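# Swap blue tube rack and red rack through door

## Task

Carry the blue rack holding tubes from the counter to the desk, and carry the empty red rack from the desk to the counter, passing through the door that closes by itself. At the end both racks must stand upright, each tube must sit fully seated in a hole of the blue rack, and the door must be closed. Neither rack nor any tube may touch the floor. One or both robots may be used. Finally release everything and move the robots away, with no robot toppled or left leaning.

## Robot and tools

Robots: two identical Hello Robot Stretch 4 units, r1 and r2. Each has an omni-wheel base, a lift that slides up a mast, a telescoping arm that reaches straight out, a wrist with yaw, pitch and roll, and a two-finger gripper. Each stands about 1.6 m tall; its base rim lies within 0.23 m of its base origin. Cameras per robot: <r>_head_camera, <r>_head_left_camera, <r>_head_right_camera, <r>_wrist_camera (r = r1 or r2).

Frames: the base frame sits on the floor below the base centre, x ahead, y to the left, z up. hand_pose is reported in it (a point between the open fingertips; with all wrist joints at 0 its axes equal the base axes); the printed value may be a little off. The odometry frame is the base frame where the robot began the scene. Each robot reports only in its own frames, so the relative placement of r1 and r2 must be judged from images, lidar_m and wrist_depth_mm.

execute_actions(actions, cameras): actions is a list holding one action or none (empty list just returns state and pictures). The action is an object keyed by "r1" and/or "r2"; each robot gets its own entry. Inside: "base" with exactly one of translate_m (straight drive, metres, forward positive, -2 to 2), strafe_m (sideways, metres, left positive, -2 to 2) or rotate_rad (turn in place, radians, counter-clockwise positive, -3.2 to 3.2); these are offsets from where the base last measured itself. "joints" holds absolute targets by name: lift_m 0 to 1.2, arm_m 0 to 0.55 (extension), wrist_yaw_rad -1.134 to 4.276 (0 ahead, positive left, 3.14 stowed), wrist_pitch_rad -1.117 to 4.259 (0 level, 1.57 pointing down), wrist_roll_rad -1.117 to 4.259 (positive turns the gripper clockwise seen from behind), gripper_m -0.038 to 0.141 (fingertip gap in metres; negative squeezes tips together). Optional "pace": slow, default, fast, max (base up to 0.1/0.3/0.4/0.6 m/s and 1/2/3/4 rad/s, reduced when the lift is above 0.2). Optional "contact_limits": {"arm_m": 0 to 0.75}, default 0.5, how hard the arm may push before halting. Alternatively {"end_of_arm": "enable_torque"} alone revives wrist or gripper motors that switched off. Motions in one action start together. Joint targets beyond range get clipped and reported; other bad values or unknown keys reject the whole call. A robot or part left out may keep pushing toward an earlier target. An action lasts at most 15 s. cameras: list of names, [] for none, null or ["all"] for all; the pictures line lists image order.

wait(seconds 0 to 10): no new command, returns state and images. zoom_image(camera, region [x0,y0,x1,y1] pixels, max 504x504) magnifies the latest full image of that camera. read_manual gives only licence texts. finished_scene(scene) ends the scene irreversibly and reports success; only call it once the goal holds and the robots have settled.

Result lines: joint_positions; base_status and joint_status per motion: done, off_target (stopped short, may still push), contact_stop_at_<key> (hit something; that part goes slack and may sink or roll), limit_stop_at_<name> (built-in stop, e.g. own_body for self-collision, tilt when leaning over 6 degrees, which leaves lift, arm and wheels slack), time_out, torque_fault (wrist motor went limp; send enable_torque). on_its_own covers things not commanded; its "held at" is a target, not a position. lidar_m: 12 distances in metres, 30-degree sectors, first straight ahead, counter-clockwise (4th left, 7th behind, 10th right); "-" means nothing seen or closer than 0.25 m; it misses glass, thin legs. wrist_depth_mm: 7x7 grid of depths 100 to 2000 mm. base_odometry counts wheel turns (slip looks like travel); if turned_by_wheels and turned_by_imu differ by over about 0.1 rad, something was hit or wheels slipped. base_tilt in degrees (forward, right positive) has a fixed bias up to 1.5. motor_effort in percent with peak in brackets; a gripper squeeze shows as a clear effort change, the gripper_m reading does not prove a grasp.

Gripping: command a gap smaller than the object; a smaller value grips harder and pulls it slightly toward the wrist. If tips jam on a surface below, raise the lift. To unfold at scene start send lift_m 0.4 with wrist_yaw_rad 0 together. Tilted-up plus rolled wrist can trigger own_body stops.

Avoid: racks or tubes reaching the floor; dropping, slamming or shoving; driving or turning with over 1 kg held and arm_m above 0.2, especially fast; high strong pushes that tip the base; a level gripper holding over about 2 kg (wrist faults). Robots must never press on each other; once bases touch, any further millimetre is a hard press, and no state line reports it. Two robots given the same drive may differ by about 3 cm per metre, which matters if they share a load. The door swings shut on its own, and loose items may occasionally be nudged. Shorter total robot motion is better.

Each tool is called in YAML: its name, and indented under it one key for each argument.

## Session

execute_actions:
  actions: []

Scene clock: 0.00 s.
r1.base_odometry: x=+0.000 y=+0.000 heading=+0.000 (m, m, rad; r1's odometry frame)
r1.turned_by_wheels: +0.000 (rad since the last result)
r1.turned_by_imu: +0.000 (rad since the last result)
r1.base_tilt: forward=+0.8 right=+0.1 (deg)
r1.lidar_m: 0.65 0.68 0.75 0.73 0.81 1.16 1.24 1.32 1.24 1.19 1.30 2.01
r1.base_status: not commanded
r1.joint_positions: lift_m=+0.167 arm_m=+0.000 wrist_yaw_rad=+3.084 wrist_pitch_rad=+0.003 wrist_roll_rad=+0.012 gripper_m=+0.057
r1.joint_status: not commanded
r1.motor_effort: lift_m=+18 arm_m=-1 wrist_yaw_rad=+3 wrist_pitch_rad=-4 wrist_roll_rad=+0 gripper_m=-4 wheel_0=+1 wheel_1=+0 wheel_2=+1 (%)
r1.hand_pose: x=-0.1123 y=+0.1038 z=+0.3447 quat_wxyz=(+0.029, -0.001, +0.006, +1.000) (m; r1's base frame)
r1.wrist_depth_mm: 139 140 1464 1430 1464 1430 1008 / - 139 1430 1397 1397 1397 1060 / 106 138 248 1397 1430 1397 1042 / 113 138 281 1397 1397 1397 1042 / 135 1397 1397 1430 1397 1366 1060 / 1336 1366 1366 1397 1366 1366 1078 / 1118 1008 193 991 904 1042 976
r2.base_odometry: x=+0.000 y=+0.000 heading=+0.000 (m, m, rad; r2's odometry frame)
r2.turned_by_wheels: +0.000 (rad since the last result)
r2.turned_by_imu: +0.000 (rad since the last result)
r2.base_tilt: forward=+0.5 right=+0.0 (deg)
r2.lidar_m: 1.83 1.75 1.71 1.14 0.96 0.93 1.07 1.30 1.31 1.54 1.64 1.61
r2.base_status: not commanded
r2.joint_positions: lift_m=+0.129 arm_m=-0.002 wrist_yaw_rad=+3.214 wrist_pitch_rad=+0.020 wrist_roll_rad=-0.008 gripper_m=+0.057
r2.joint_status: not commanded
r2.motor_effort: lift_m=+18 arm_m=+0 wrist_yaw_rad=+1 wrist_pitch_rad=-6 wrist_roll_rad=-1 gripper_m=-2 wheel_0=+0 wheel_1=+0 wheel_2=+1 (%)
r2.hand_pose: x=-0.1248 y=+0.0664 z=+0.3013 quat_wxyz=(-0.036, -0.010, -0.004, +0.999) (m; r2's base frame)
r2.wrist_depth_mm: - - 129 1366 1098 917 820 / - - 129 1336 1118 931 809 / - 110 131 1281 1118 917 809 / 136 133 200 1366 1118 917 798 / 210 1430 1537 1336 1060 946 798 / 212 976 212 946 195 891 809 / 213 272 294 - 723 699 732
pictures: r1_head_camera, r1_head_left_camera, r1_head_right_camera, r1_wrist_camera, r2_head_camera, r2_head_left_camera, r2_head_right_camera, r2_wrist_camera
Images, in order (width x height): r1_head_camera 420x560, r1_head_left_camera 420x672, r1_head_right_camera 420x672, r1_wrist_camera 616x392, r2_head_camera 420x560, r2_head_left_camera 420x672, r2_head_right_camera 420x672, r2_wrist_camera 616x392.

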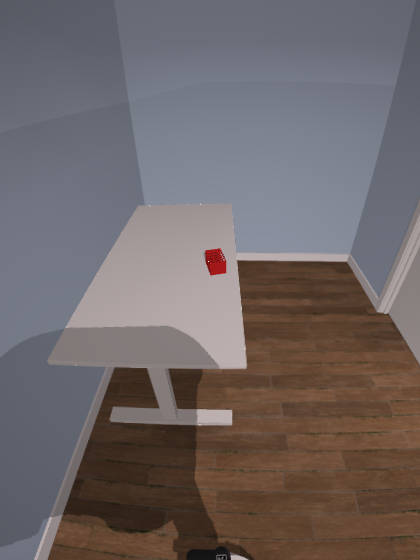

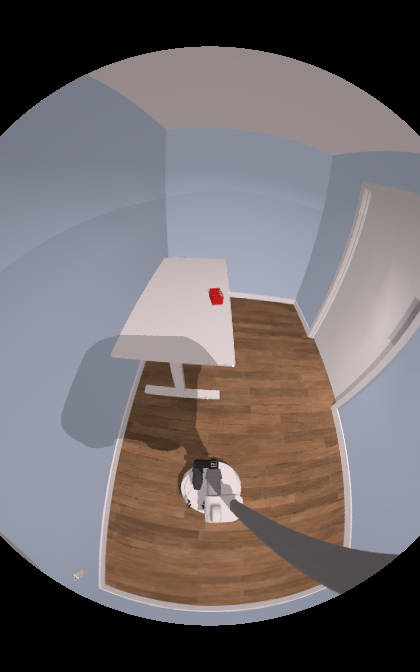

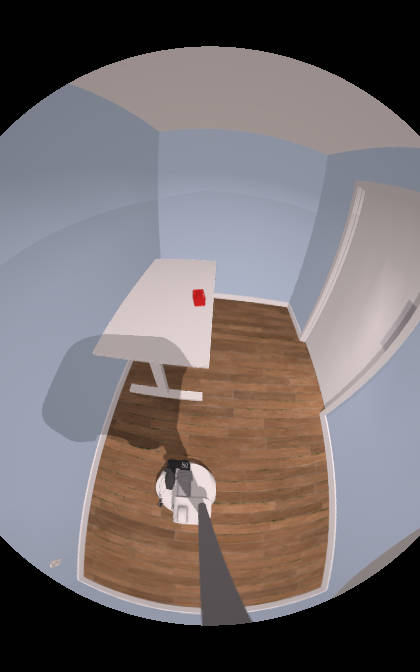

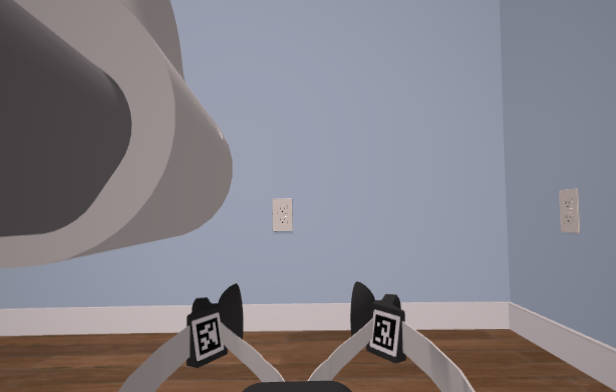

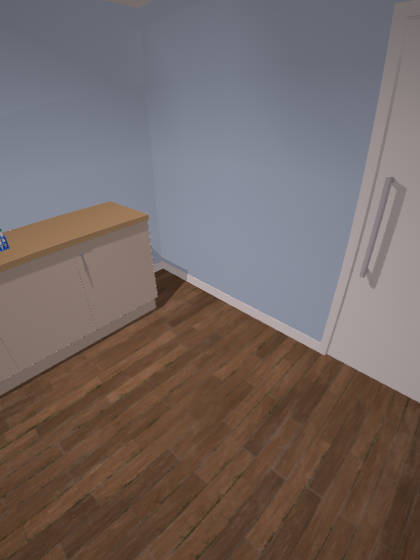

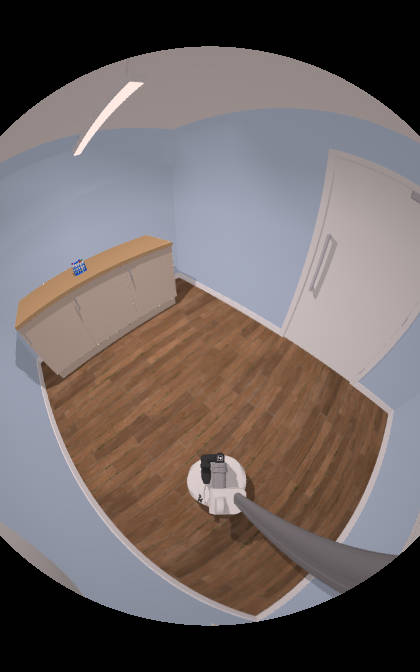

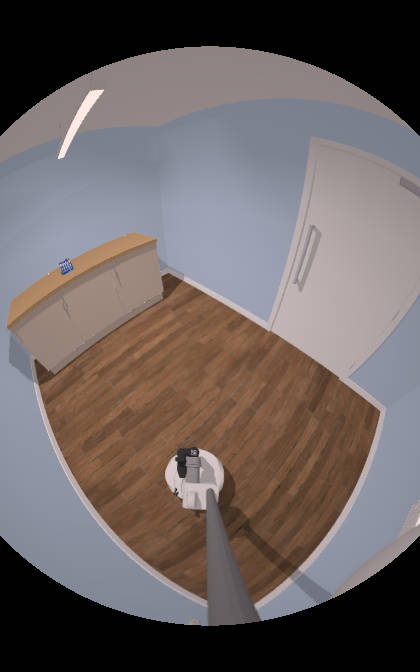

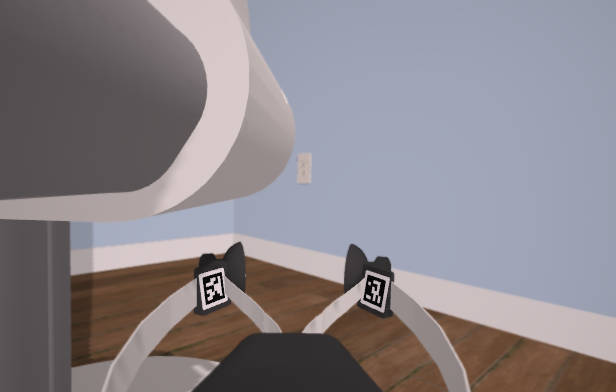

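zoom_image:
  camera: "r1_head_camera"
  region: [160, 210, 280, 310]

zoom_image:
  camera: "r2_head_left_camera"
  region: [20, 220, 140, 320]

Region (160, 210, 280, 310) of r1_head_camera's 420x560 image, scaled by 4.200, with more detail than that image has.

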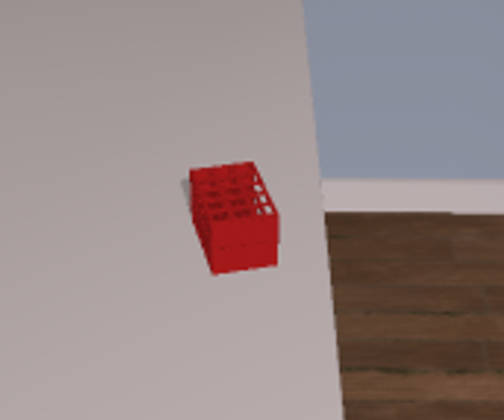

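Region (20, 220, 140, 320) of r2_head_left_camera's 420x672 image, scaled by 4.200, with more detail than that image has.

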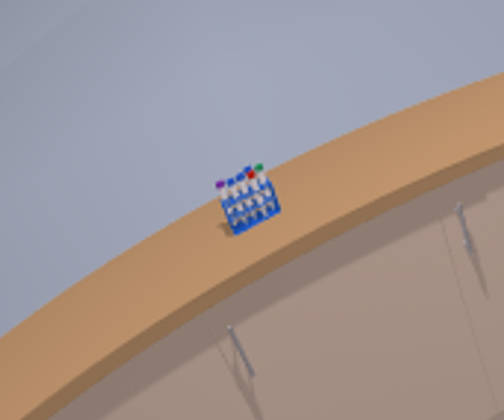

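execute_actions:
  actions:
    - {"r1":{"base":{"strafe_m":-0.12},"joints":{"lift_m":0.75,"wrist_yaw_rad":0,"gripper_m":0.141},"pace":"fast"},"r2":{"base":{"rotate_rad":0.87},"joints":{"lift_m":0.85,"wrist_yaw_rad":0,"gripper_m":0.141},"pace":"fast"}}
  cameras: ["r1_head_camera","r1_wrist_camera","r2_head_camera","r2_wrist_camera"]

Scene clock: 4.57 s.
r1.base_odometry: x=+0.000 y=-0.120 heading=+0.000 (m, m, rad; r1's odometry frame)
r1.turned_by_wheels: +0.000 (rad since the last result)
r1.turned_by_imu: +0.002 (rad since the last result)
r1.base_tilt: forward=+0.7 right=+0.1 (deg)
r1.lidar_m: 0.65 0.70 0.88 0.84 0.93 1.29 1.27 1.37 1.12 1.07 1.17 1.82
r1.base_status: done
r1.joint_positions: lift_m=+0.750 arm_m=+0.000 wrist_yaw_rad=+0.000 wrist_pitch_rad=+0.003 wrist_roll_rad=+0.012 gripper_m=+0.141
r1.joint_status: all done
r1.motor_effort: lift_m=+19(24) arm_m=-1(0) wrist_yaw_rad=+1(4) wrist_pitch_rad=-6(6) wrist_roll_rad=+0(0) gripper_m=+3(2) wheel_0=+0(13) wheel_1=+1(14) wheel_2=+0(0) (%)
r1.hand_pose: x=+0.4593 y=-0.0873 z=+0.9273 quat_wxyz=(+1.000, +0.006, +0.001, +0.000) (m; r1's base frame)
r1.wrist_depth_mm: 1366 - - - - - 1863 / 1308 1921 - - - - 1808 / 1336 1921 - - - - 1756 / 1336 1921 - - - - 1808 / 1308 1756 - - - - 1808 / 1160 212 1008 - - - 1808 / 715 603 603 160 - - 1863
r2.base_odometry: x=+0.000 y=+0.000 heading=+0.870 (m, m, rad; r2's odometry frame)
r2.turned_by_wheels: +0.870 (rad since the last result)
r2.turned_by_imu: +0.874 (rad since the last result)
r2.base_tilt: forward=+0.4 right=-0.1 (deg)
r2.lidar_m: 1.72 1.30 0.95 0.93 0.98 1.38 1.31 1.41 1.71 1.61 1.71 1.80
r2.base_status: done
r2.joint_positions: lift_m=+0.850 arm_m=-0.002 wrist_yaw_rad=+0.000 wrist_pitch_rad=+0.020 wrist_roll_rad=-0.008 gripper_m=+0.141
r2.joint_status: all done
r2.motor_effort: lift_m=+23(24) arm_m=-1(1) wrist_yaw_rad=+0(8) wrist_pitch_rad=-5(5) wrist_roll_rad=+1(0) gripper_m=-1(3) wheel_0=+1(1) wheel_1=+1(8) wheel_2=+1(9) (%)
r2.hand_pose: x=+0.4577 y=-0.0873 z=+1.0222 quat_wxyz=(+1.000, -0.004, +0.010, +0.000) (m; r2's base frame)
r2.wrist_depth_mm: 1336 - - - - - - / 1366 - - - - - - / 1366 - - - - - - / 1397 1983 - - - - - / 1366 1756 1537 1537 1499 1464 1499 / 1366 1576 1537 1537 1499 1537 1921 / 1397 1708 1499 - 1576 1499 1921
pictures: r1_head_camera, r1_wrist_camera, r2_head_camera, r2_wrist_camera
Images, in order (width x height): r1_head_camera 420x560, r1_wrist_camera 616x392, r2_head_camera 420x560, r2_wrist_camera 616x392.

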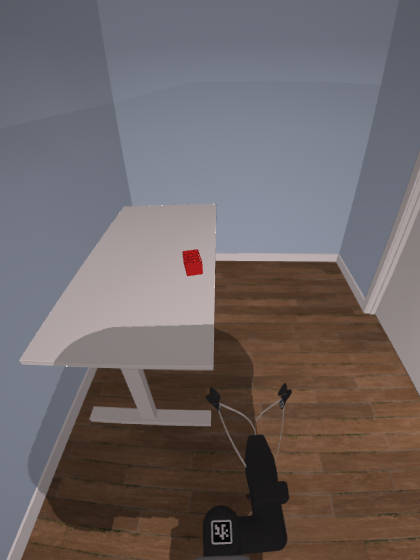

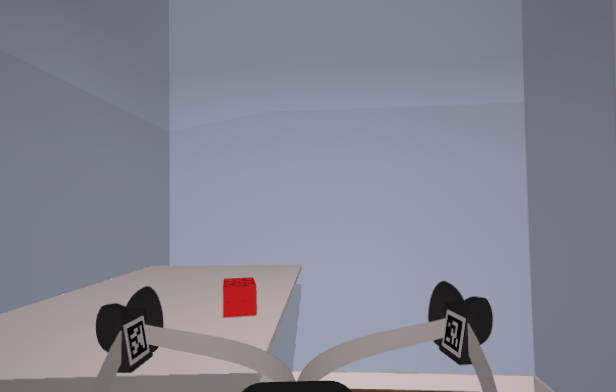

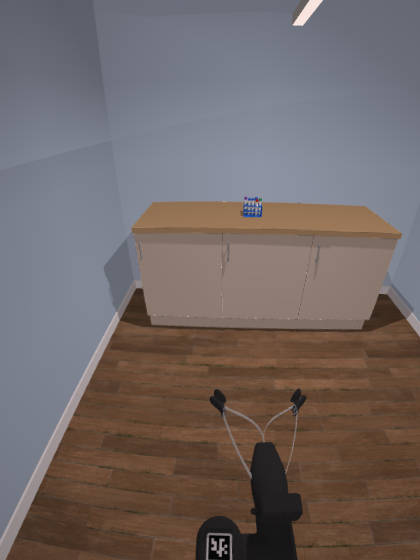

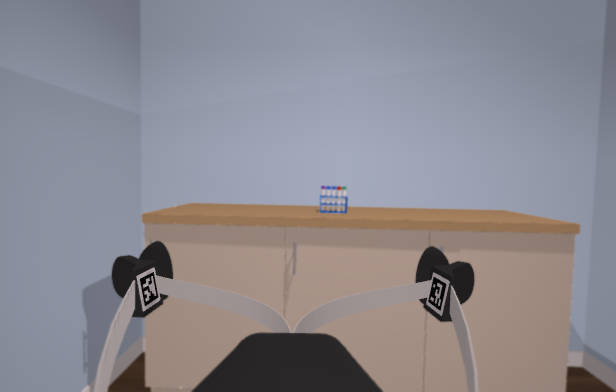

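execute_actions:
  actions:
    - {"r1":{"base":{"rotate_rad":0.11},"pace":"fast"},"r2":{"base":{"strafe_m":-0.16},"pace":"fast"}}
  cameras: []

execute_actions:
  actions:
    - {"r1":{"base":{"translate_m":0.45},"joints":{"lift_m":0.66},"pace":"fast"},"r2":{"base":{"translate_m":1.2},"pace":"fast"}}
  cameras: ["r1_head_camera","r1_wrist_camera","r2_head_camera","r2_wrist_camera"]

Scene clock: 7.40 s.
r1.base_odometry: x=+0.000 y=-0.120 heading=+0.110 (m, m, rad; r1's odometry frame)
r1.turned_by_wheels: +0.110 (rad since the last result)
r1.turned_by_imu: +0.111 (rad since the last result)
r1.base_tilt: forward=+0.8 right=+0.2 (deg)
r1.lidar_m: 0.65 0.73 0.88 0.85 0.98 1.23 1.27 1.33 1.10 1.09 1.24 2.02
r1.base_status: done
r1.joint_positions: lift_m=+0.750 arm_m=+0.000 wrist_yaw_rad=+0.000 wrist_pitch_rad=+0.003 wrist_roll_rad=+0.012 gripper_m=+0.141
r1.joint_status: not commanded
r1.motor_effort: lift_m=+19(19) arm_m=+0(0) wrist_yaw_rad=+2(2) wrist_pitch_rad=-6(5) wrist_roll_rad=+0(0) gripper_m=-1(1) wheel_0=-2(7) wheel_1=-1(5) wheel_2=-1(11) (%)
r1.hand_pose: x=+0.4592 y=-0.0874 z=+0.9273 quat_wxyz=(+1.000, +0.006, +0.001, +0.000) (m; r1's base frame)
r1.wrist_depth_mm: 1160 1576 - - - - - / 1138 1576 - - - - - / 1138 1537 - - - - - / 1118 1576 - - - - - / 1138 1537 - - - - - / 1078 213 1098 1008 - - - / 699 609 603 160 - - 1983
r2.base_odometry: x=+0.122 y=-0.103 heading=+0.870 (m, m, rad; r2's odometry frame)
r2.turned_by_wheels: +0.000 (rad since the last result)
r2.turned_by_imu: +0.001 (rad since the last result)
r2.base_tilt: forward=+0.5 right=+0.0 (deg)
r2.lidar_m: 1.70 1.54 1.15 1.09 1.17 1.38 1.31 1.42 1.52 1.45 1.56 1.79
r2.base_status: done
r2.joint_positions: lift_m=+0.850 arm_m=-0.002 wrist_yaw_rad=+0.000 wrist_pitch_rad=+0.020 wrist_roll_rad=-0.008 gripper_m=+0.141
r2.joint_status: not commanded
r2.motor_effort: lift_m=+23(23) arm_m=-1(1) wrist_yaw_rad=+1(0) wrist_pitch_rad=-5(6) wrist_roll_rad=+0(1) gripper_m=-1(0) wheel_0=-1(4) wheel_1=-1(11) wheel_2=+1(2) (%)
r2.hand_pose: x=+0.4576 y=-0.0874 z=+1.0222 quat_wxyz=(+1.000, -0.004, +0.010, +0.000) (m; r2's base frame)
r2.wrist_depth_mm: 1576 - - - - - - / 1576 - - - - - - / 1618 - - - - - - / 1576 - - - - - - / 1537 1499 1537 1464 1499 1499 1921 / 1537 1537 1537 1537 1537 1499 - / 1618 1537 1499 - 1499 1537 1921
pictures: none
No camera images: the call's "cameras" was empty. Leave "cameras" out to get every camera's image.

Scene clock: 11.93 s.
r1.base_odometry: x=+0.447 y=-0.071 heading=+0.110 (m, m, rad; r1's odometry frame)
r1.turned_by_wheels: +0.000 (rad since the last result)
r1.turned_by_imu: +0.002 (rad since the last result)
r1.base_tilt: forward=+0.8 right=+0.1 (deg)
r1.lidar_m: 0.25 0.27 0.39 0.77 0.90 1.46 1.71 1.44 1.20 1.18 1.42 2.03
r1.base_status: done
r1.joint_positions: lift_m=+0.660 arm_m=+0.000 wrist_yaw_rad=+0.000 wrist_pitch_rad=+0.003 wrist_roll_rad=+0.012 gripper_m=+0.141
r1.joint_status: all done
r1.motor_effort: lift_m=+16(18) arm_m=+0(0) wrist_yaw_rad=+2(2) wrist_pitch_rad=-5(6) wrist_roll_rad=+0(0) gripper_m=+0(1) wheel_0=+1(8) wheel_1=+1(8) wheel_2=+1(13) (%)
r1.hand_pose: x=+0.4592 y=-0.0874 z=+0.8376 quat_wxyz=(+1.000, +0.006, +0.001, +0.000) (m; r1's base frame)
r1.wrist_depth_mm: 1060 1464 1921 1983 1756 1756 1661 / 1060 1464 1921 1808 1808 1708 1661 / 1025 1430 1983 1863 1808 1756 1661 / 1042 1430 1921 1863 1756 1708 1708 / 1042 1336 1863 1808 1756 1708 1661 / 750 213 715 559 1756 1661 1618 / 466 402 394 160 1708 1661 1618
r2.base_odometry: x=+0.896 y=+0.814 heading=+0.870 (m, m, rad; r2's odometry frame)
r2.turned_by_wheels: +0.000 (rad since the last result)
r2.turned_by_imu: -0.003 (rad since the last result)
r2.base_tilt: forward=+0.5 right=+0.0 (deg)
r2.lidar_m: 0.51 0.53 0.76 1.06 1.12 1.60 2.57 2.13 1.56 1.50 0.76 0.54
r2.base_status: done
r2.joint_positions: lift_m=+0.850 arm_m=-0.002 wrist_yaw_rad=+0.000 wrist_pitch_rad=+0.020 wrist_roll_rad=-0.008 gripper_m=+0.141
r2.joint_status: not commanded
r2.motor_effort: lift_m=+22(23) arm_m=-1(1) wrist_yaw_rad=+1(1) wrist_pitch_rad=-5(5) wrist_roll_rad=+0(1) gripper_m=+3(1) wheel_0=+0(4) wheel_1=-2(8) wheel_2=+1(9) (%)
r2.hand_pose: x=+0.4576 y=-0.0874 z=+1.0222 quat_wxyz=(+1.000, -0.004, +0.010, +0.000) (m; r2's base frame)
r2.wrist_depth_mm: 931 904 917 917 904 904 904 / 917 917 904 904 904 917 904 / 946 946 931 917 931 904 917 / 946 946 931 931 917 917 904 / 768 778 707 559 842 866 904 / 459 402 407 442 418 452 500 / 329 315 332 - 342 342 349
pictures: r1_head_camera, r1_wrist_camera, r2_head_camera, r2_wrist_camera
Images, in order (width x height): r1_head_camera 420x560, r1_wrist_camera 616x392, r2_head_camera 420x560, r2_wrist_camera 616x392.

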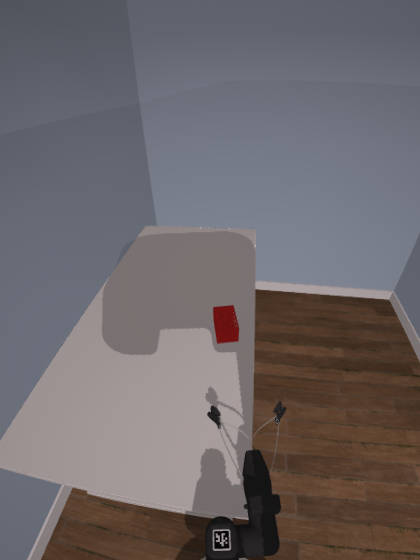

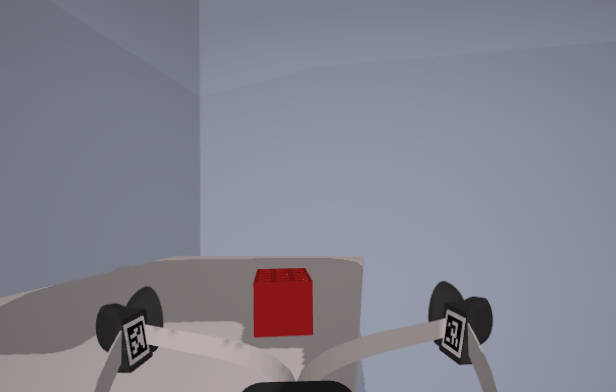

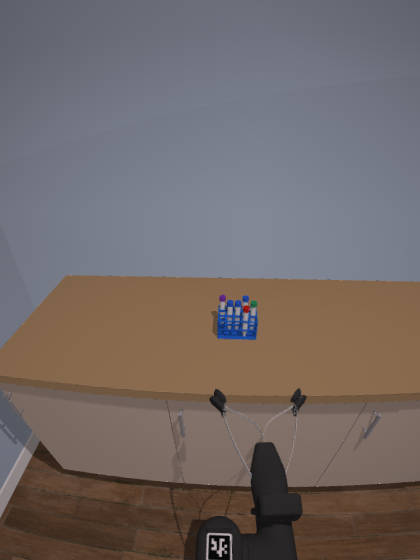

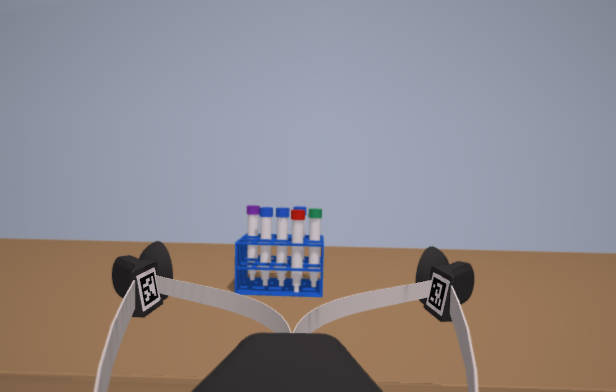

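execute_actions:
  actions:
    - {"r1":{"base":{"strafe_m":0.02},"joints":{"arm_m":0.22,"wrist_pitch_rad":0.25,"lift_m":0.67}},"r2":{"base":{"strafe_m":0.018},"joints":{"arm_m":0.22,"wrist_pitch_rad":0.25,"lift_m":0.86}}}
  cameras: ["r1_head_camera","r1_wrist_camera","r2_head_camera","r2_wrist_camera"]

Scene clock: 14.57 s.
r1.base_odometry: x=+0.445 y=-0.051 heading=+0.110 (m, m, rad; r1's odometry frame)
r1.turned_by_wheels: +0.000 (rad since the last result)
r1.turned_by_imu: +0.001 (rad since the last result)
r1.base_tilt: forward=+0.9 right=+0.1 (deg)
r1.lidar_m: 0.25 0.25 0.40 0.75 0.86 1.38 1.71 1.47 1.18 1.17 1.42 0.25
r1.base_status: done
r1.joint_positions: lift_m=+0.670 arm_m=+0.218 wrist_yaw_rad=+0.000 wrist_pitch_rad=+0.252 wrist_roll_rad=+0.012 gripper_m=+0.141
r1.joint_status: all done
r1.motor_effort: lift_m=+20(17) arm_m=+10(11) wrist_yaw_rad=+3(4) wrist_pitch_rad=-5(10) wrist_roll_rad=+0(0) gripper_m=+4(1) wheel_0=-1(7) wheel_1=+0(7) wheel_2=+0(2) (%)
r1.hand_pose: x=+0.6686 y=-0.0874 z=+0.7761 quat_wxyz=(+0.992, +0.006, +0.126, -0.001) (m; r1's base frame)
r1.wrist_depth_mm: 960 1281 1576 1537 1464 1397 1366 / 960 1281 1618 1537 1537 1464 1397 / 976 1308 1661 1618 1537 1499 1464 / 809 798 809 699 1576 1537 1464 / 484 484 442 345 564 1537 1464 / 343 213 340 338 338 1576 1576 / 267 245 243 160 252 1308 1464
r2.base_odometry: x=+0.882 y=+0.826 heading=+0.870 (m, m, rad; r2's odometry frame)
r2.turned_by_wheels: +0.000 (rad since the last result)
r2.turned_by_imu: +0.001 (rad since the last result)
r2.base_tilt: forward=+0.5 right=+0.0 (deg)
r2.lidar_m: 0.50 0.53 0.76 1.03 1.10 1.55 2.58 2.12 1.60 1.51 0.71 0.56
r2.base_status: done
r2.joint_positions: lift_m=+0.860 arm_m=+0.219 wrist_yaw_rad=+0.000 wrist_pitch_rad=+0.252 wrist_roll_rad=-0.008 gripper_m=+0.141
r2.joint_status: all done
r2.motor_effort: lift_m=+23(26) arm_m=+5(3) wrist_yaw_rad=+1(1) wrist_pitch_rad=-5(5) wrist_roll_rad=+2(0) gripper_m=+2(2) wheel_0=+0(6) wheel_1=+0(4) wheel_2=+1(3) (%)
r2.hand_pose: x=+0.6693 y=-0.0874 z=+0.9659 quat_wxyz=(+0.992, -0.004, +0.126, +0.001) (m; r2's base frame)
r2.wrist_depth_mm: 654 654 647 647 640 634 627 / 691 676 683 676 668 661 661 / 715 715 699 343 691 691 691 / 539 554 366 325 585 609 621 / 368 373 349 334 387 397 399 / 278 256 258 273 263 279 296 / 224 217 226 - 232 232 236
pictures: r1_head_camera, r1_wrist_camera, r2_head_camera, r2_wrist_camera
Images, in order (width x height): r1_head_camera 420x560, r1_wrist_camera 616x392, r2_head_camera 420x560, r2_wrist_camera 616x392.

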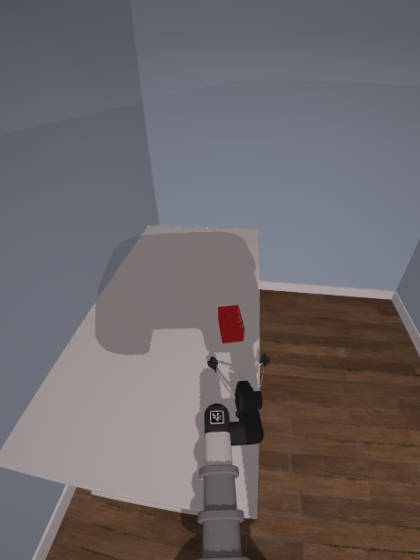

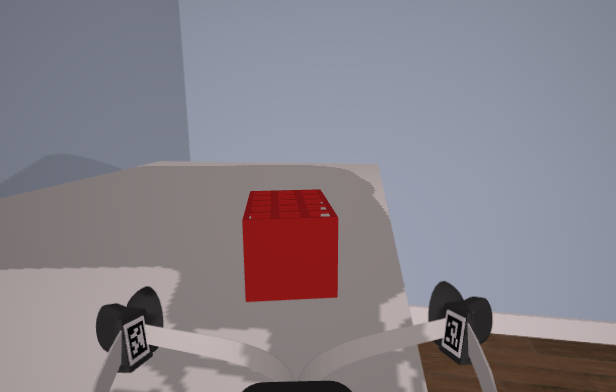

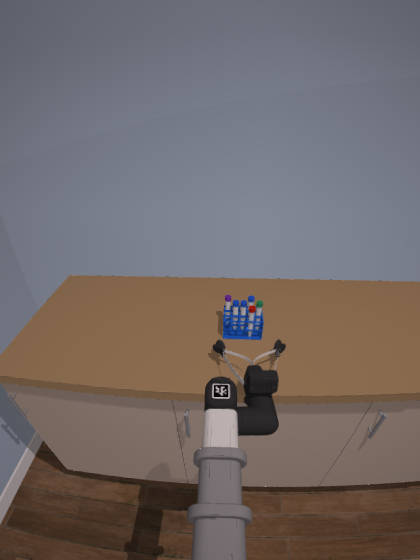

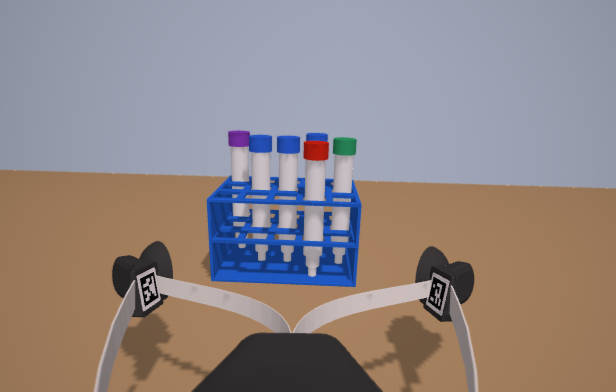

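execute_actions:
  actions:
    - {"r1":{"base":{"strafe_m":0.008},"joints":{"arm_m":0.36,"lift_m":0.655},"pace":"slow"},"r2":{"base":{"strafe_m":0.01},"joints":{"arm_m":0.29,"lift_m":0.845},"pace":"slow"}}
  cameras: ["r1_head_camera","r1_wrist_camera","r2_head_camera","r2_wrist_camera"]

Scene clock: 18.33 s.
r1.base_odometry: x=+0.444 y=-0.043 heading=+0.110 (m, m, rad; r1's odometry frame)
r1.turned_by_wheels: +0.000 (rad since the last result)
r1.turned_by_imu: +0.001 (rad since the last result)
r1.base_tilt: forward=+0.9 right=+0.1 (deg)
r1.lidar_m: 0.25 0.25 0.41 0.73 0.84 1.43 1.70 1.48 1.20 1.19 1.43 0.25
r1.base_status: done
r1.joint_positions: lift_m=+0.655 arm_m=+0.358 wrist_yaw_rad=+0.000 wrist_pitch_rad=+0.252 wrist_roll_rad=+0.012 gripper_m=+0.141
r1.joint_status: all done
r1.motor_effort: lift_m=+15(17) arm_m=+10(8) wrist_yaw_rad=+2(2) wrist_pitch_rad=-5(6) wrist_roll_rad=+1(0) gripper_m=+1(0) wheel_0=-4(6) wheel_1=+1(11) wheel_2=+0(3) (%)
r1.hand_pose: x=+0.8086 y=-0.0874 z=+0.7615 quat_wxyz=(+0.992, +0.006, +0.126, -0.001) (m; r1's base frame)
r1.wrist_depth_mm: 917 1255 1430 1397 1366 1308 1229 / 917 1229 1499 1464 1366 1336 1308 / 931 1229 1499 1499 1397 1308 1308 / 741 732 741 723 976 1430 1336 / 439 436 375 220 427 1397 1366 / 314 213 202 202 276 1430 1464 / 243 221 206 161 220 229 1397
r2.base_odometry: x=+0.875 y=+0.832 heading=+0.870 (m, m, rad; r2's odometry frame)
r2.turned_by_wheels: +0.000 (rad since the last result)
r2.turned_by_imu: +0.002 (rad since the last result)
r2.base_tilt: forward=+0.4 right=+0.0 (deg)
r2.lidar_m: 0.51 0.57 0.76 1.03 1.08 1.54 2.57 2.19 1.58 1.54 0.74 0.55
r2.base_status: done
r2.joint_positions: lift_m=+0.845 arm_m=+0.289 wrist_yaw_rad=+0.000 wrist_pitch_rad=+0.252 wrist_roll_rad=-0.008 gripper_m=+0.141
r2.joint_status: all done
r2.motor_effort: lift_m=+13(19) arm_m=+6(5) wrist_yaw_rad=+1(1) wrist_pitch_rad=-5(5) wrist_roll_rad=-1(1) gripper_m=+0(0) wheel_0=+1(4) wheel_1=-1(6) wheel_2=+1(1) (%)
r2.hand_pose: x=+0.7393 y=-0.0874 z=+0.9517 quat_wxyz=(+0.992, -0.004, +0.126, +0.001) (m; r2's base frame)
r2.wrist_depth_mm: 591 591 585 585 580 574 569 / 621 615 609 609 609 609 597 / 647 640 627 255 627 627 627 / 496 504 289 258 492 554 559 / 334 340 287 260 273 359 366 / 255 233 236 248 239 254 271 / 204 199 208 - 212 213 215
pictures: r1_head_camera, r1_wrist_camera, r2_head_camera, r2_wrist_camera
Images, in order (width x height): r1_head_camera 420x560, r1_wrist_camera 616x392, r2_head_camera 420x560, r2_wrist_camera 616x392.

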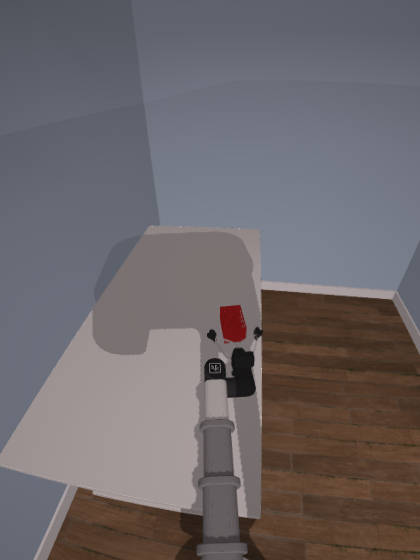

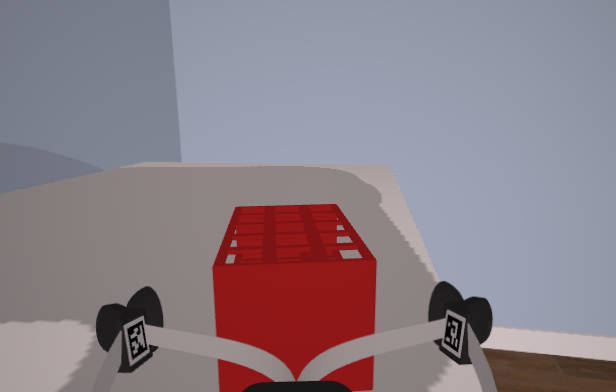

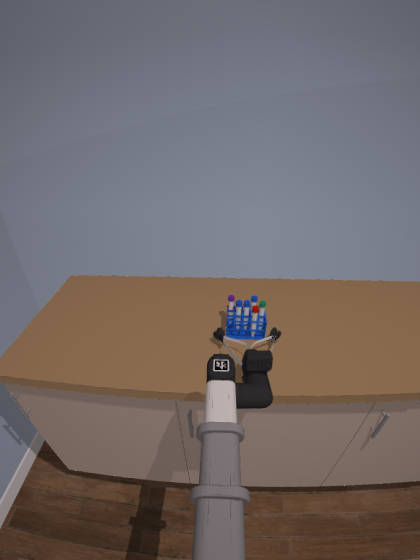

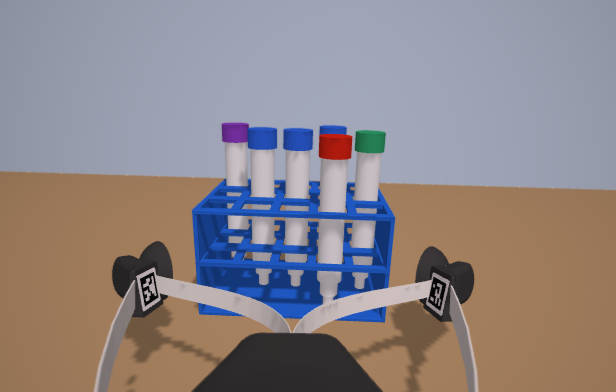

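execute_actions:
  actions:
    - {"r1":{"joints":{"arm_m":0.385},"pace":"slow"},"r2":{"joints":{"arm_m":0.34},"pace":"slow"}}
  cameras: ["r1_wrist_camera","r2_head_camera","r2_wrist_camera"]

Scene clock: 20.27 s.
r1.base_odometry: x=+0.444 y=-0.043 heading=+0.110 (m, m, rad; r1's odometry frame)
r1.turned_by_wheels: +0.000 (rad since the last result)
r1.turned_by_imu: +0.001 (rad since the last result)
r1.base_tilt: forward=+0.8 right=+0.1 (deg)
r1.lidar_m: 0.25 0.27 0.38 0.74 0.84 1.40 1.69 1.47 1.20 1.19 1.42 0.25
r1.base_status: not commanded
r1.joint_positions: lift_m=+0.655 arm_m=+0.383 wrist_yaw_rad=+0.000 wrist_pitch_rad=+0.252 wrist_roll_rad=+0.012 gripper_m=+0.141
r1.joint_status: all done
r1.motor_effort: lift_m=+15(15) arm_m=+10(9) wrist_yaw_rad=+3(2) wrist_pitch_rad=-3(4) wrist_roll_rad=-1(1) gripper_m=-2(0) wheel_0=-4(4) wheel_1=+2(2) wheel_2=+0(0) (%)
r1.hand_pose: x=+0.8336 y=-0.0874 z=+0.7615 quat_wxyz=(+0.992, +0.006, +0.126, -0.001) (m; r1's base frame)
r1.wrist_depth_mm: 904 1229 1397 1366 1308 1255 1205 / 917 1229 1464 1397 1308 1308 1281 / 904 1229 1499 1430 1397 1308 1255 / 741 732 732 723 831 1366 1308 / 442 436 297 272 430 1397 1366 / 312 213 175 176 187 1464 1430 / 242 221 179 160 220 229 1397
r2.base_odometry: x=+0.875 y=+0.832 heading=+0.870 (m, m, rad; r2's odometry frame)
r2.turned_by_wheels: +0.000 (rad since the last result)
r2.turned_by_imu: +0.001 (rad since the last result)
r2.base_tilt: forward=+0.5 right=+0.0 (deg)
r2.lidar_m: 0.51 0.53 0.79 1.02 1.05 1.56 2.58 2.15 1.58 1.52 0.75 0.53
r2.base_status: not commanded
r2.joint_positions: lift_m=+0.845 arm_m=+0.339 wrist_yaw_rad=+0.000 wrist_pitch_rad=+0.252 wrist_roll_rad=-0.008 gripper_m=+0.141
r2.joint_status: all done
r2.motor_effort: lift_m=+14(13) arm_m=+5(6) wrist_yaw_rad=+1(1) wrist_pitch_rad=-5(5) wrist_roll_rad=-1(1) gripper_m=-2(0) wheel_0=+1(1) wheel_1=-1(0) wheel_2=+0(1) (%)
r2.hand_pose: x=+0.7893 y=-0.0874 z=+0.9517 quat_wxyz=(+0.992, -0.004, +0.126, +0.001) (m; r2's base frame)
r2.wrist_depth_mm: 549 544 544 539 530 535 525 / 574 569 569 559 559 549 549 / 597 597 580 235 574 569 574 / 492 508 236 215 488 549 580 / 336 319 224 201 220 357 366 / 253 234 230 201 211 255 268 / 204 198 206 - 206 211 215
pictures: r1_wrist_camera, r2_head_camera, r2_wrist_camera
Images, in order (width x height): r1_wrist_camera 616x392, r2_head_camera 420x560, r2_wrist_camera 616x392.

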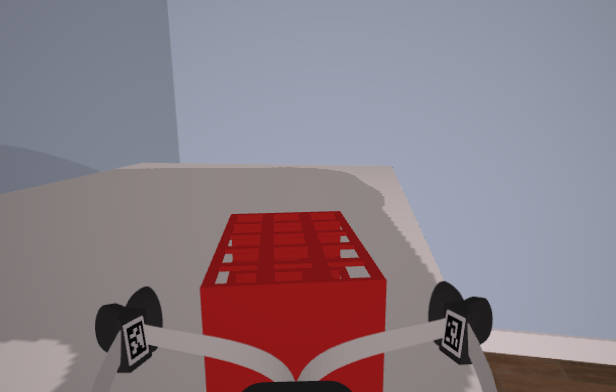

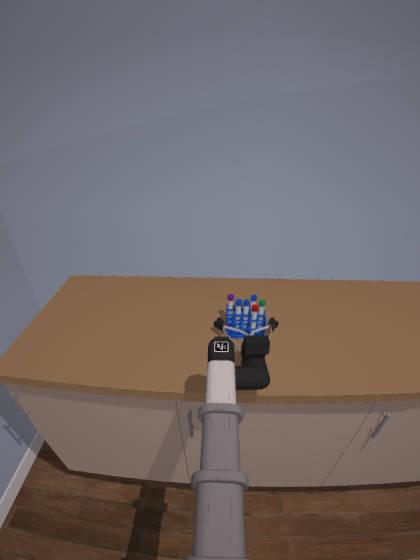

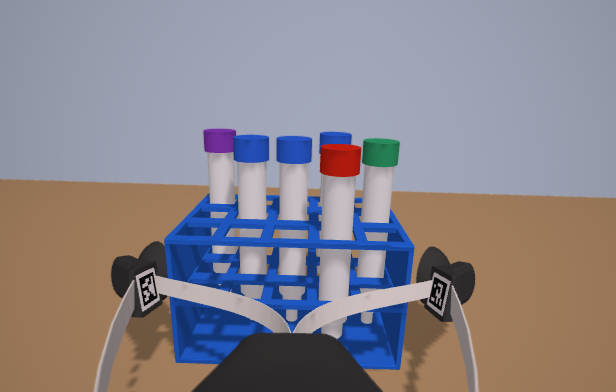

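execute_actions:
  actions:
    - {"r1":{"joints":{"gripper_m":0.035}},"r2":{"joints":{"gripper_m":0.07}}}
  cameras: ["r1_wrist_camera","r2_wrist_camera"]

execute_actions:
  actions:
    - {"r1":{"joints":{"lift_m":0.70},"pace":"slow"},"r2":{"joints":{"lift_m":0.89},"pace":"slow"}}
  cameras: ["r1_head_camera","r1_wrist_camera","r2_head_camera","r2_wrist_camera"]

Scene clock: 22.73 s.
r1.base_odometry: x=+0.444 y=-0.043 heading=+0.110 (m, m, rad; r1's odometry frame)
r1.turned_by_wheels: +0.000 (rad since the last result)
r1.turned_by_imu: +0.001 (rad since the last result)
r1.base_tilt: forward=+0.9 right=+0.1 (deg)
r1.lidar_m: 0.25 0.26 0.37 0.75 0.87 1.43 1.69 1.49 1.21 1.17 1.44 0.26
r1.base_status: not commanded
r1.joint_positions: lift_m=+0.655 arm_m=+0.383 wrist_yaw_rad=+0.000 wrist_pitch_rad=+0.253 wrist_roll_rad=+0.012 gripper_m=+0.035
r1.joint_status: all done
r1.motor_effort: lift_m=+15(15) arm_m=+10(9) wrist_yaw_rad=+2(2) wrist_pitch_rad=-8(8) wrist_roll_rad=-1(0) gripper_m=-20(19) wheel_0=-4(4) wheel_1=+2(2) wheel_2=+0(0) (%)
r1.hand_pose: x=+0.8335 y=-0.0874 z=+0.7613 quat_wxyz=(+0.992, +0.006, +0.126, -0.001) (m; r1's base frame)
r1.wrist_depth_mm: 904 1229 1397 1366 1308 1281 1255 / 917 1229 1464 1397 1336 1308 1255 / 917 1229 1499 1464 1397 1366 1255 / 732 723 723 715 831 1397 1336 / 436 436 289 240 424 1430 1366 / 310 310 165 167 172 1464 1430 / 242 173 169 171 176 176 1430
r2.base_odometry: x=+0.875 y=+0.832 heading=+0.870 (m, m, rad; r2's odometry frame)
r2.turned_by_wheels: +0.000 (rad since the last result)
r2.turned_by_imu: +0.001 (rad since the last result)
r2.base_tilt: forward=+0.5 right=-0.1 (deg)
r2.lidar_m: 0.50 0.51 0.77 1.04 1.09 1.48 2.55 2.15 1.59 1.53 0.74 0.54
r2.base_status: not commanded
r2.joint_positions: lift_m=+0.845 arm_m=+0.339 wrist_yaw_rad=+0.000 wrist_pitch_rad=+0.253 wrist_roll_rad=-0.008 gripper_m=+0.070
r2.joint_status: all done
r2.motor_effort: lift_m=+13(13) arm_m=+5(6) wrist_yaw_rad=+1(1) wrist_pitch_rad=-8(9) wrist_roll_rad=+1(1) gripper_m=-18(22) wheel_0=+1(1) wheel_1=+0(0) wheel_2=+1(1) (%)
r2.hand_pose: x=+0.7892 y=-0.0874 z=+0.9513 quat_wxyz=(+0.992, -0.004, +0.126, +0.001) (m; r2's base frame)
r2.wrist_depth_mm: 544 544 539 539 535 530 525 / 574 564 564 559 554 554 549 / 591 591 574 230 569 574 569 / 488 496 224 201 208 544 559 / 332 336 208 206 195 355 362 / 251 179 204 205 195 183 267 / 196 204 191 - 200 204 213
pictures: r1_wrist_camera, r2_wrist_camera
Images, in order (width x height): r1_wrist_camera 616x392, r2_wrist_camera 616x392.

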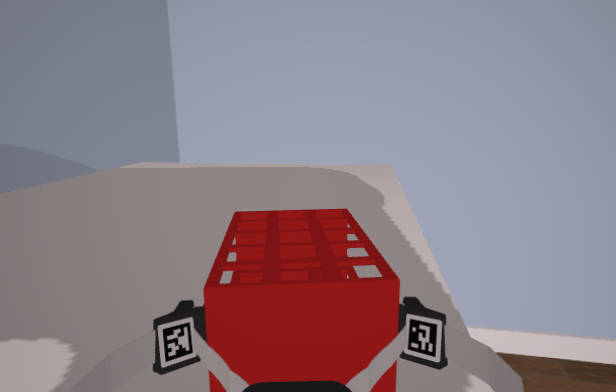

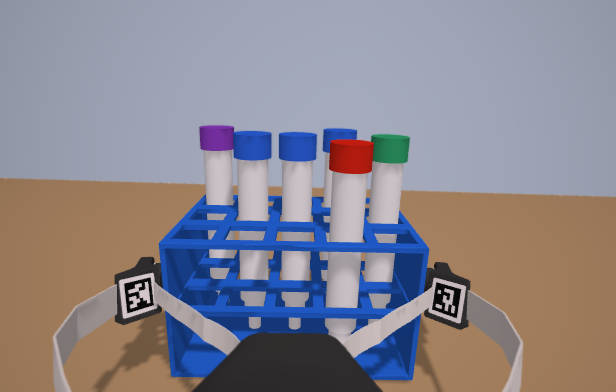

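Scene clock: 23.97 s.
r1.base_odometry: x=+0.444 y=-0.043 heading=+0.110 (m, m, rad; r1's odometry frame)
r1.turned_by_wheels: +0.000 (rad since the last result)
r1.turned_by_imu: +0.000 (rad since the last result)
r1.base_tilt: forward=+0.9 right=+0.1 (deg)
r1.lidar_m: 0.25 0.25 0.38 0.75 0.86 1.36 1.69 1.51 1.21 1.20 1.44 0.26
r1.base_status: not commanded
r1.joint_positions: lift_m=+0.700 arm_m=+0.383 wrist_yaw_rad=+0.000 wrist_pitch_rad=+0.253 wrist_roll_rad=+0.012 gripper_m=+0.035
r1.joint_status: all done
r1.motor_effort: lift_m=+20(23) arm_m=+10(10) wrist_yaw_rad=+2(2) wrist_pitch_rad=-8(7) wrist_roll_rad=+0(0) gripper_m=-22(20) wheel_0=-4(4) wheel_1=+2(2) wheel_2=+0(0) (%)
r1.hand_pose: x=+0.8335 y=-0.0874 z=+0.8059 quat_wxyz=(+0.992, +0.006, +0.126, -0.001) (m; r1's base frame)
r1.wrist_depth_mm: 917 1255 1430 1397 1281 1308 1229 / 917 1255 1464 1430 1397 1336 1255 / 917 1229 1499 1430 1397 1308 1281 / 866 931 946 931 1397 1366 1336 / 564 564 291 241 559 1430 1366 / 402 399 165 167 172 1397 1397 / 314 172 169 171 176 175 1430
r2.base_odometry: x=+0.875 y=+0.832 heading=+0.870 (m, m, rad; r2's odometry frame)
r2.turned_by_wheels: +0.000 (rad since the last result)
r2.turned_by_imu: +0.001 (rad since the last result)
r2.base_tilt: forward=+0.4 right=+0.0 (deg)
r2.lidar_m: 0.51 0.55 0.78 1.01 1.08 1.55 2.57 2.14 1.60 1.51 0.75 0.55
r2.base_status: not commanded
r2.joint_positions: lift_m=+0.890 arm_m=+0.339 wrist_yaw_rad=+0.000 wrist_pitch_rad=+0.253 wrist_roll_rad=-0.008 gripper_m=+0.070
r2.joint_status: all done
r2.motor_effort: lift_m=+23(25) arm_m=+5(5) wrist_yaw_rad=+1(1) wrist_pitch_rad=-9(9) wrist_roll_rad=+0(2) gripper_m=-19(21) wheel_0=+1(1) wheel_1=-1(0) wheel_2=+1(1) (%)
r2.hand_pose: x=+0.7892 y=-0.0874 z=+0.9954 quat_wxyz=(+0.992, -0.004, +0.126, +0.001) (m; r2's base frame)
r2.wrist_depth_mm: 549 544 544 539 530 530 530 / 569 569 564 554 564 559 549 / 591 591 580 230 569 574 569 / 609 609 224 202 207 603 597 / 427 433 208 206 195 459 466 / 324 179 204 206 195 183 345 / 253 263 198 - 209 263 276
pictures: r1_head_camera, r1_wrist_camera, r2_head_camera, r2_wrist_camera
Images, in order (width x height): r1_head_camera 420x560, r1_wrist_camera 616x392, r2_head_camera 420x560, r2_wrist_camera 616x392.

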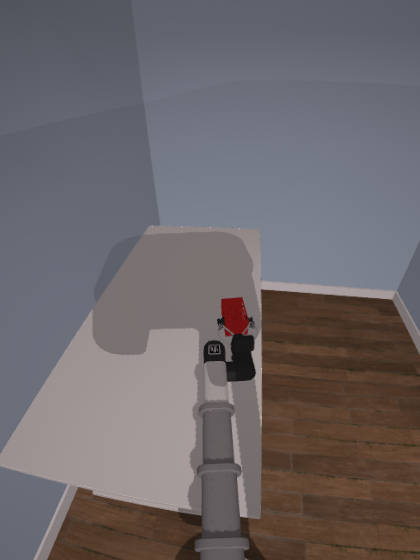

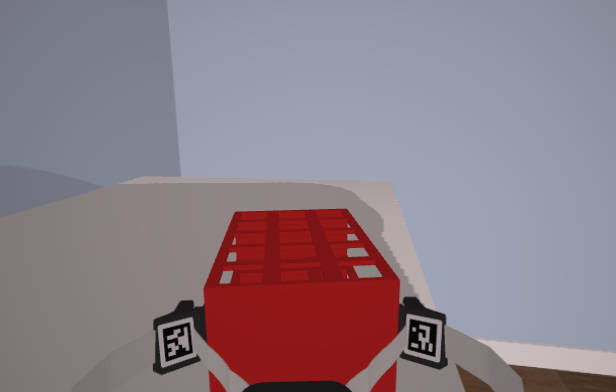

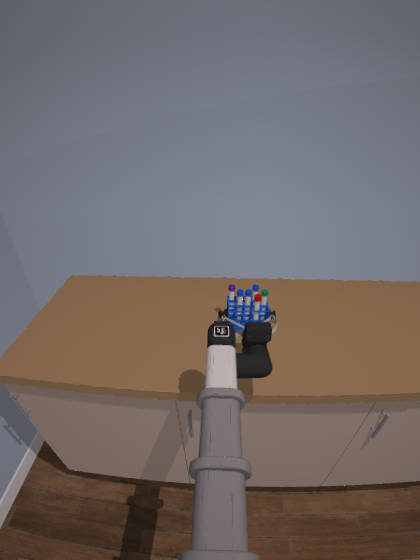

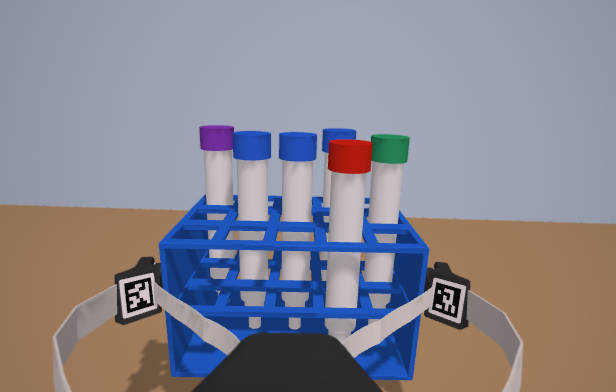

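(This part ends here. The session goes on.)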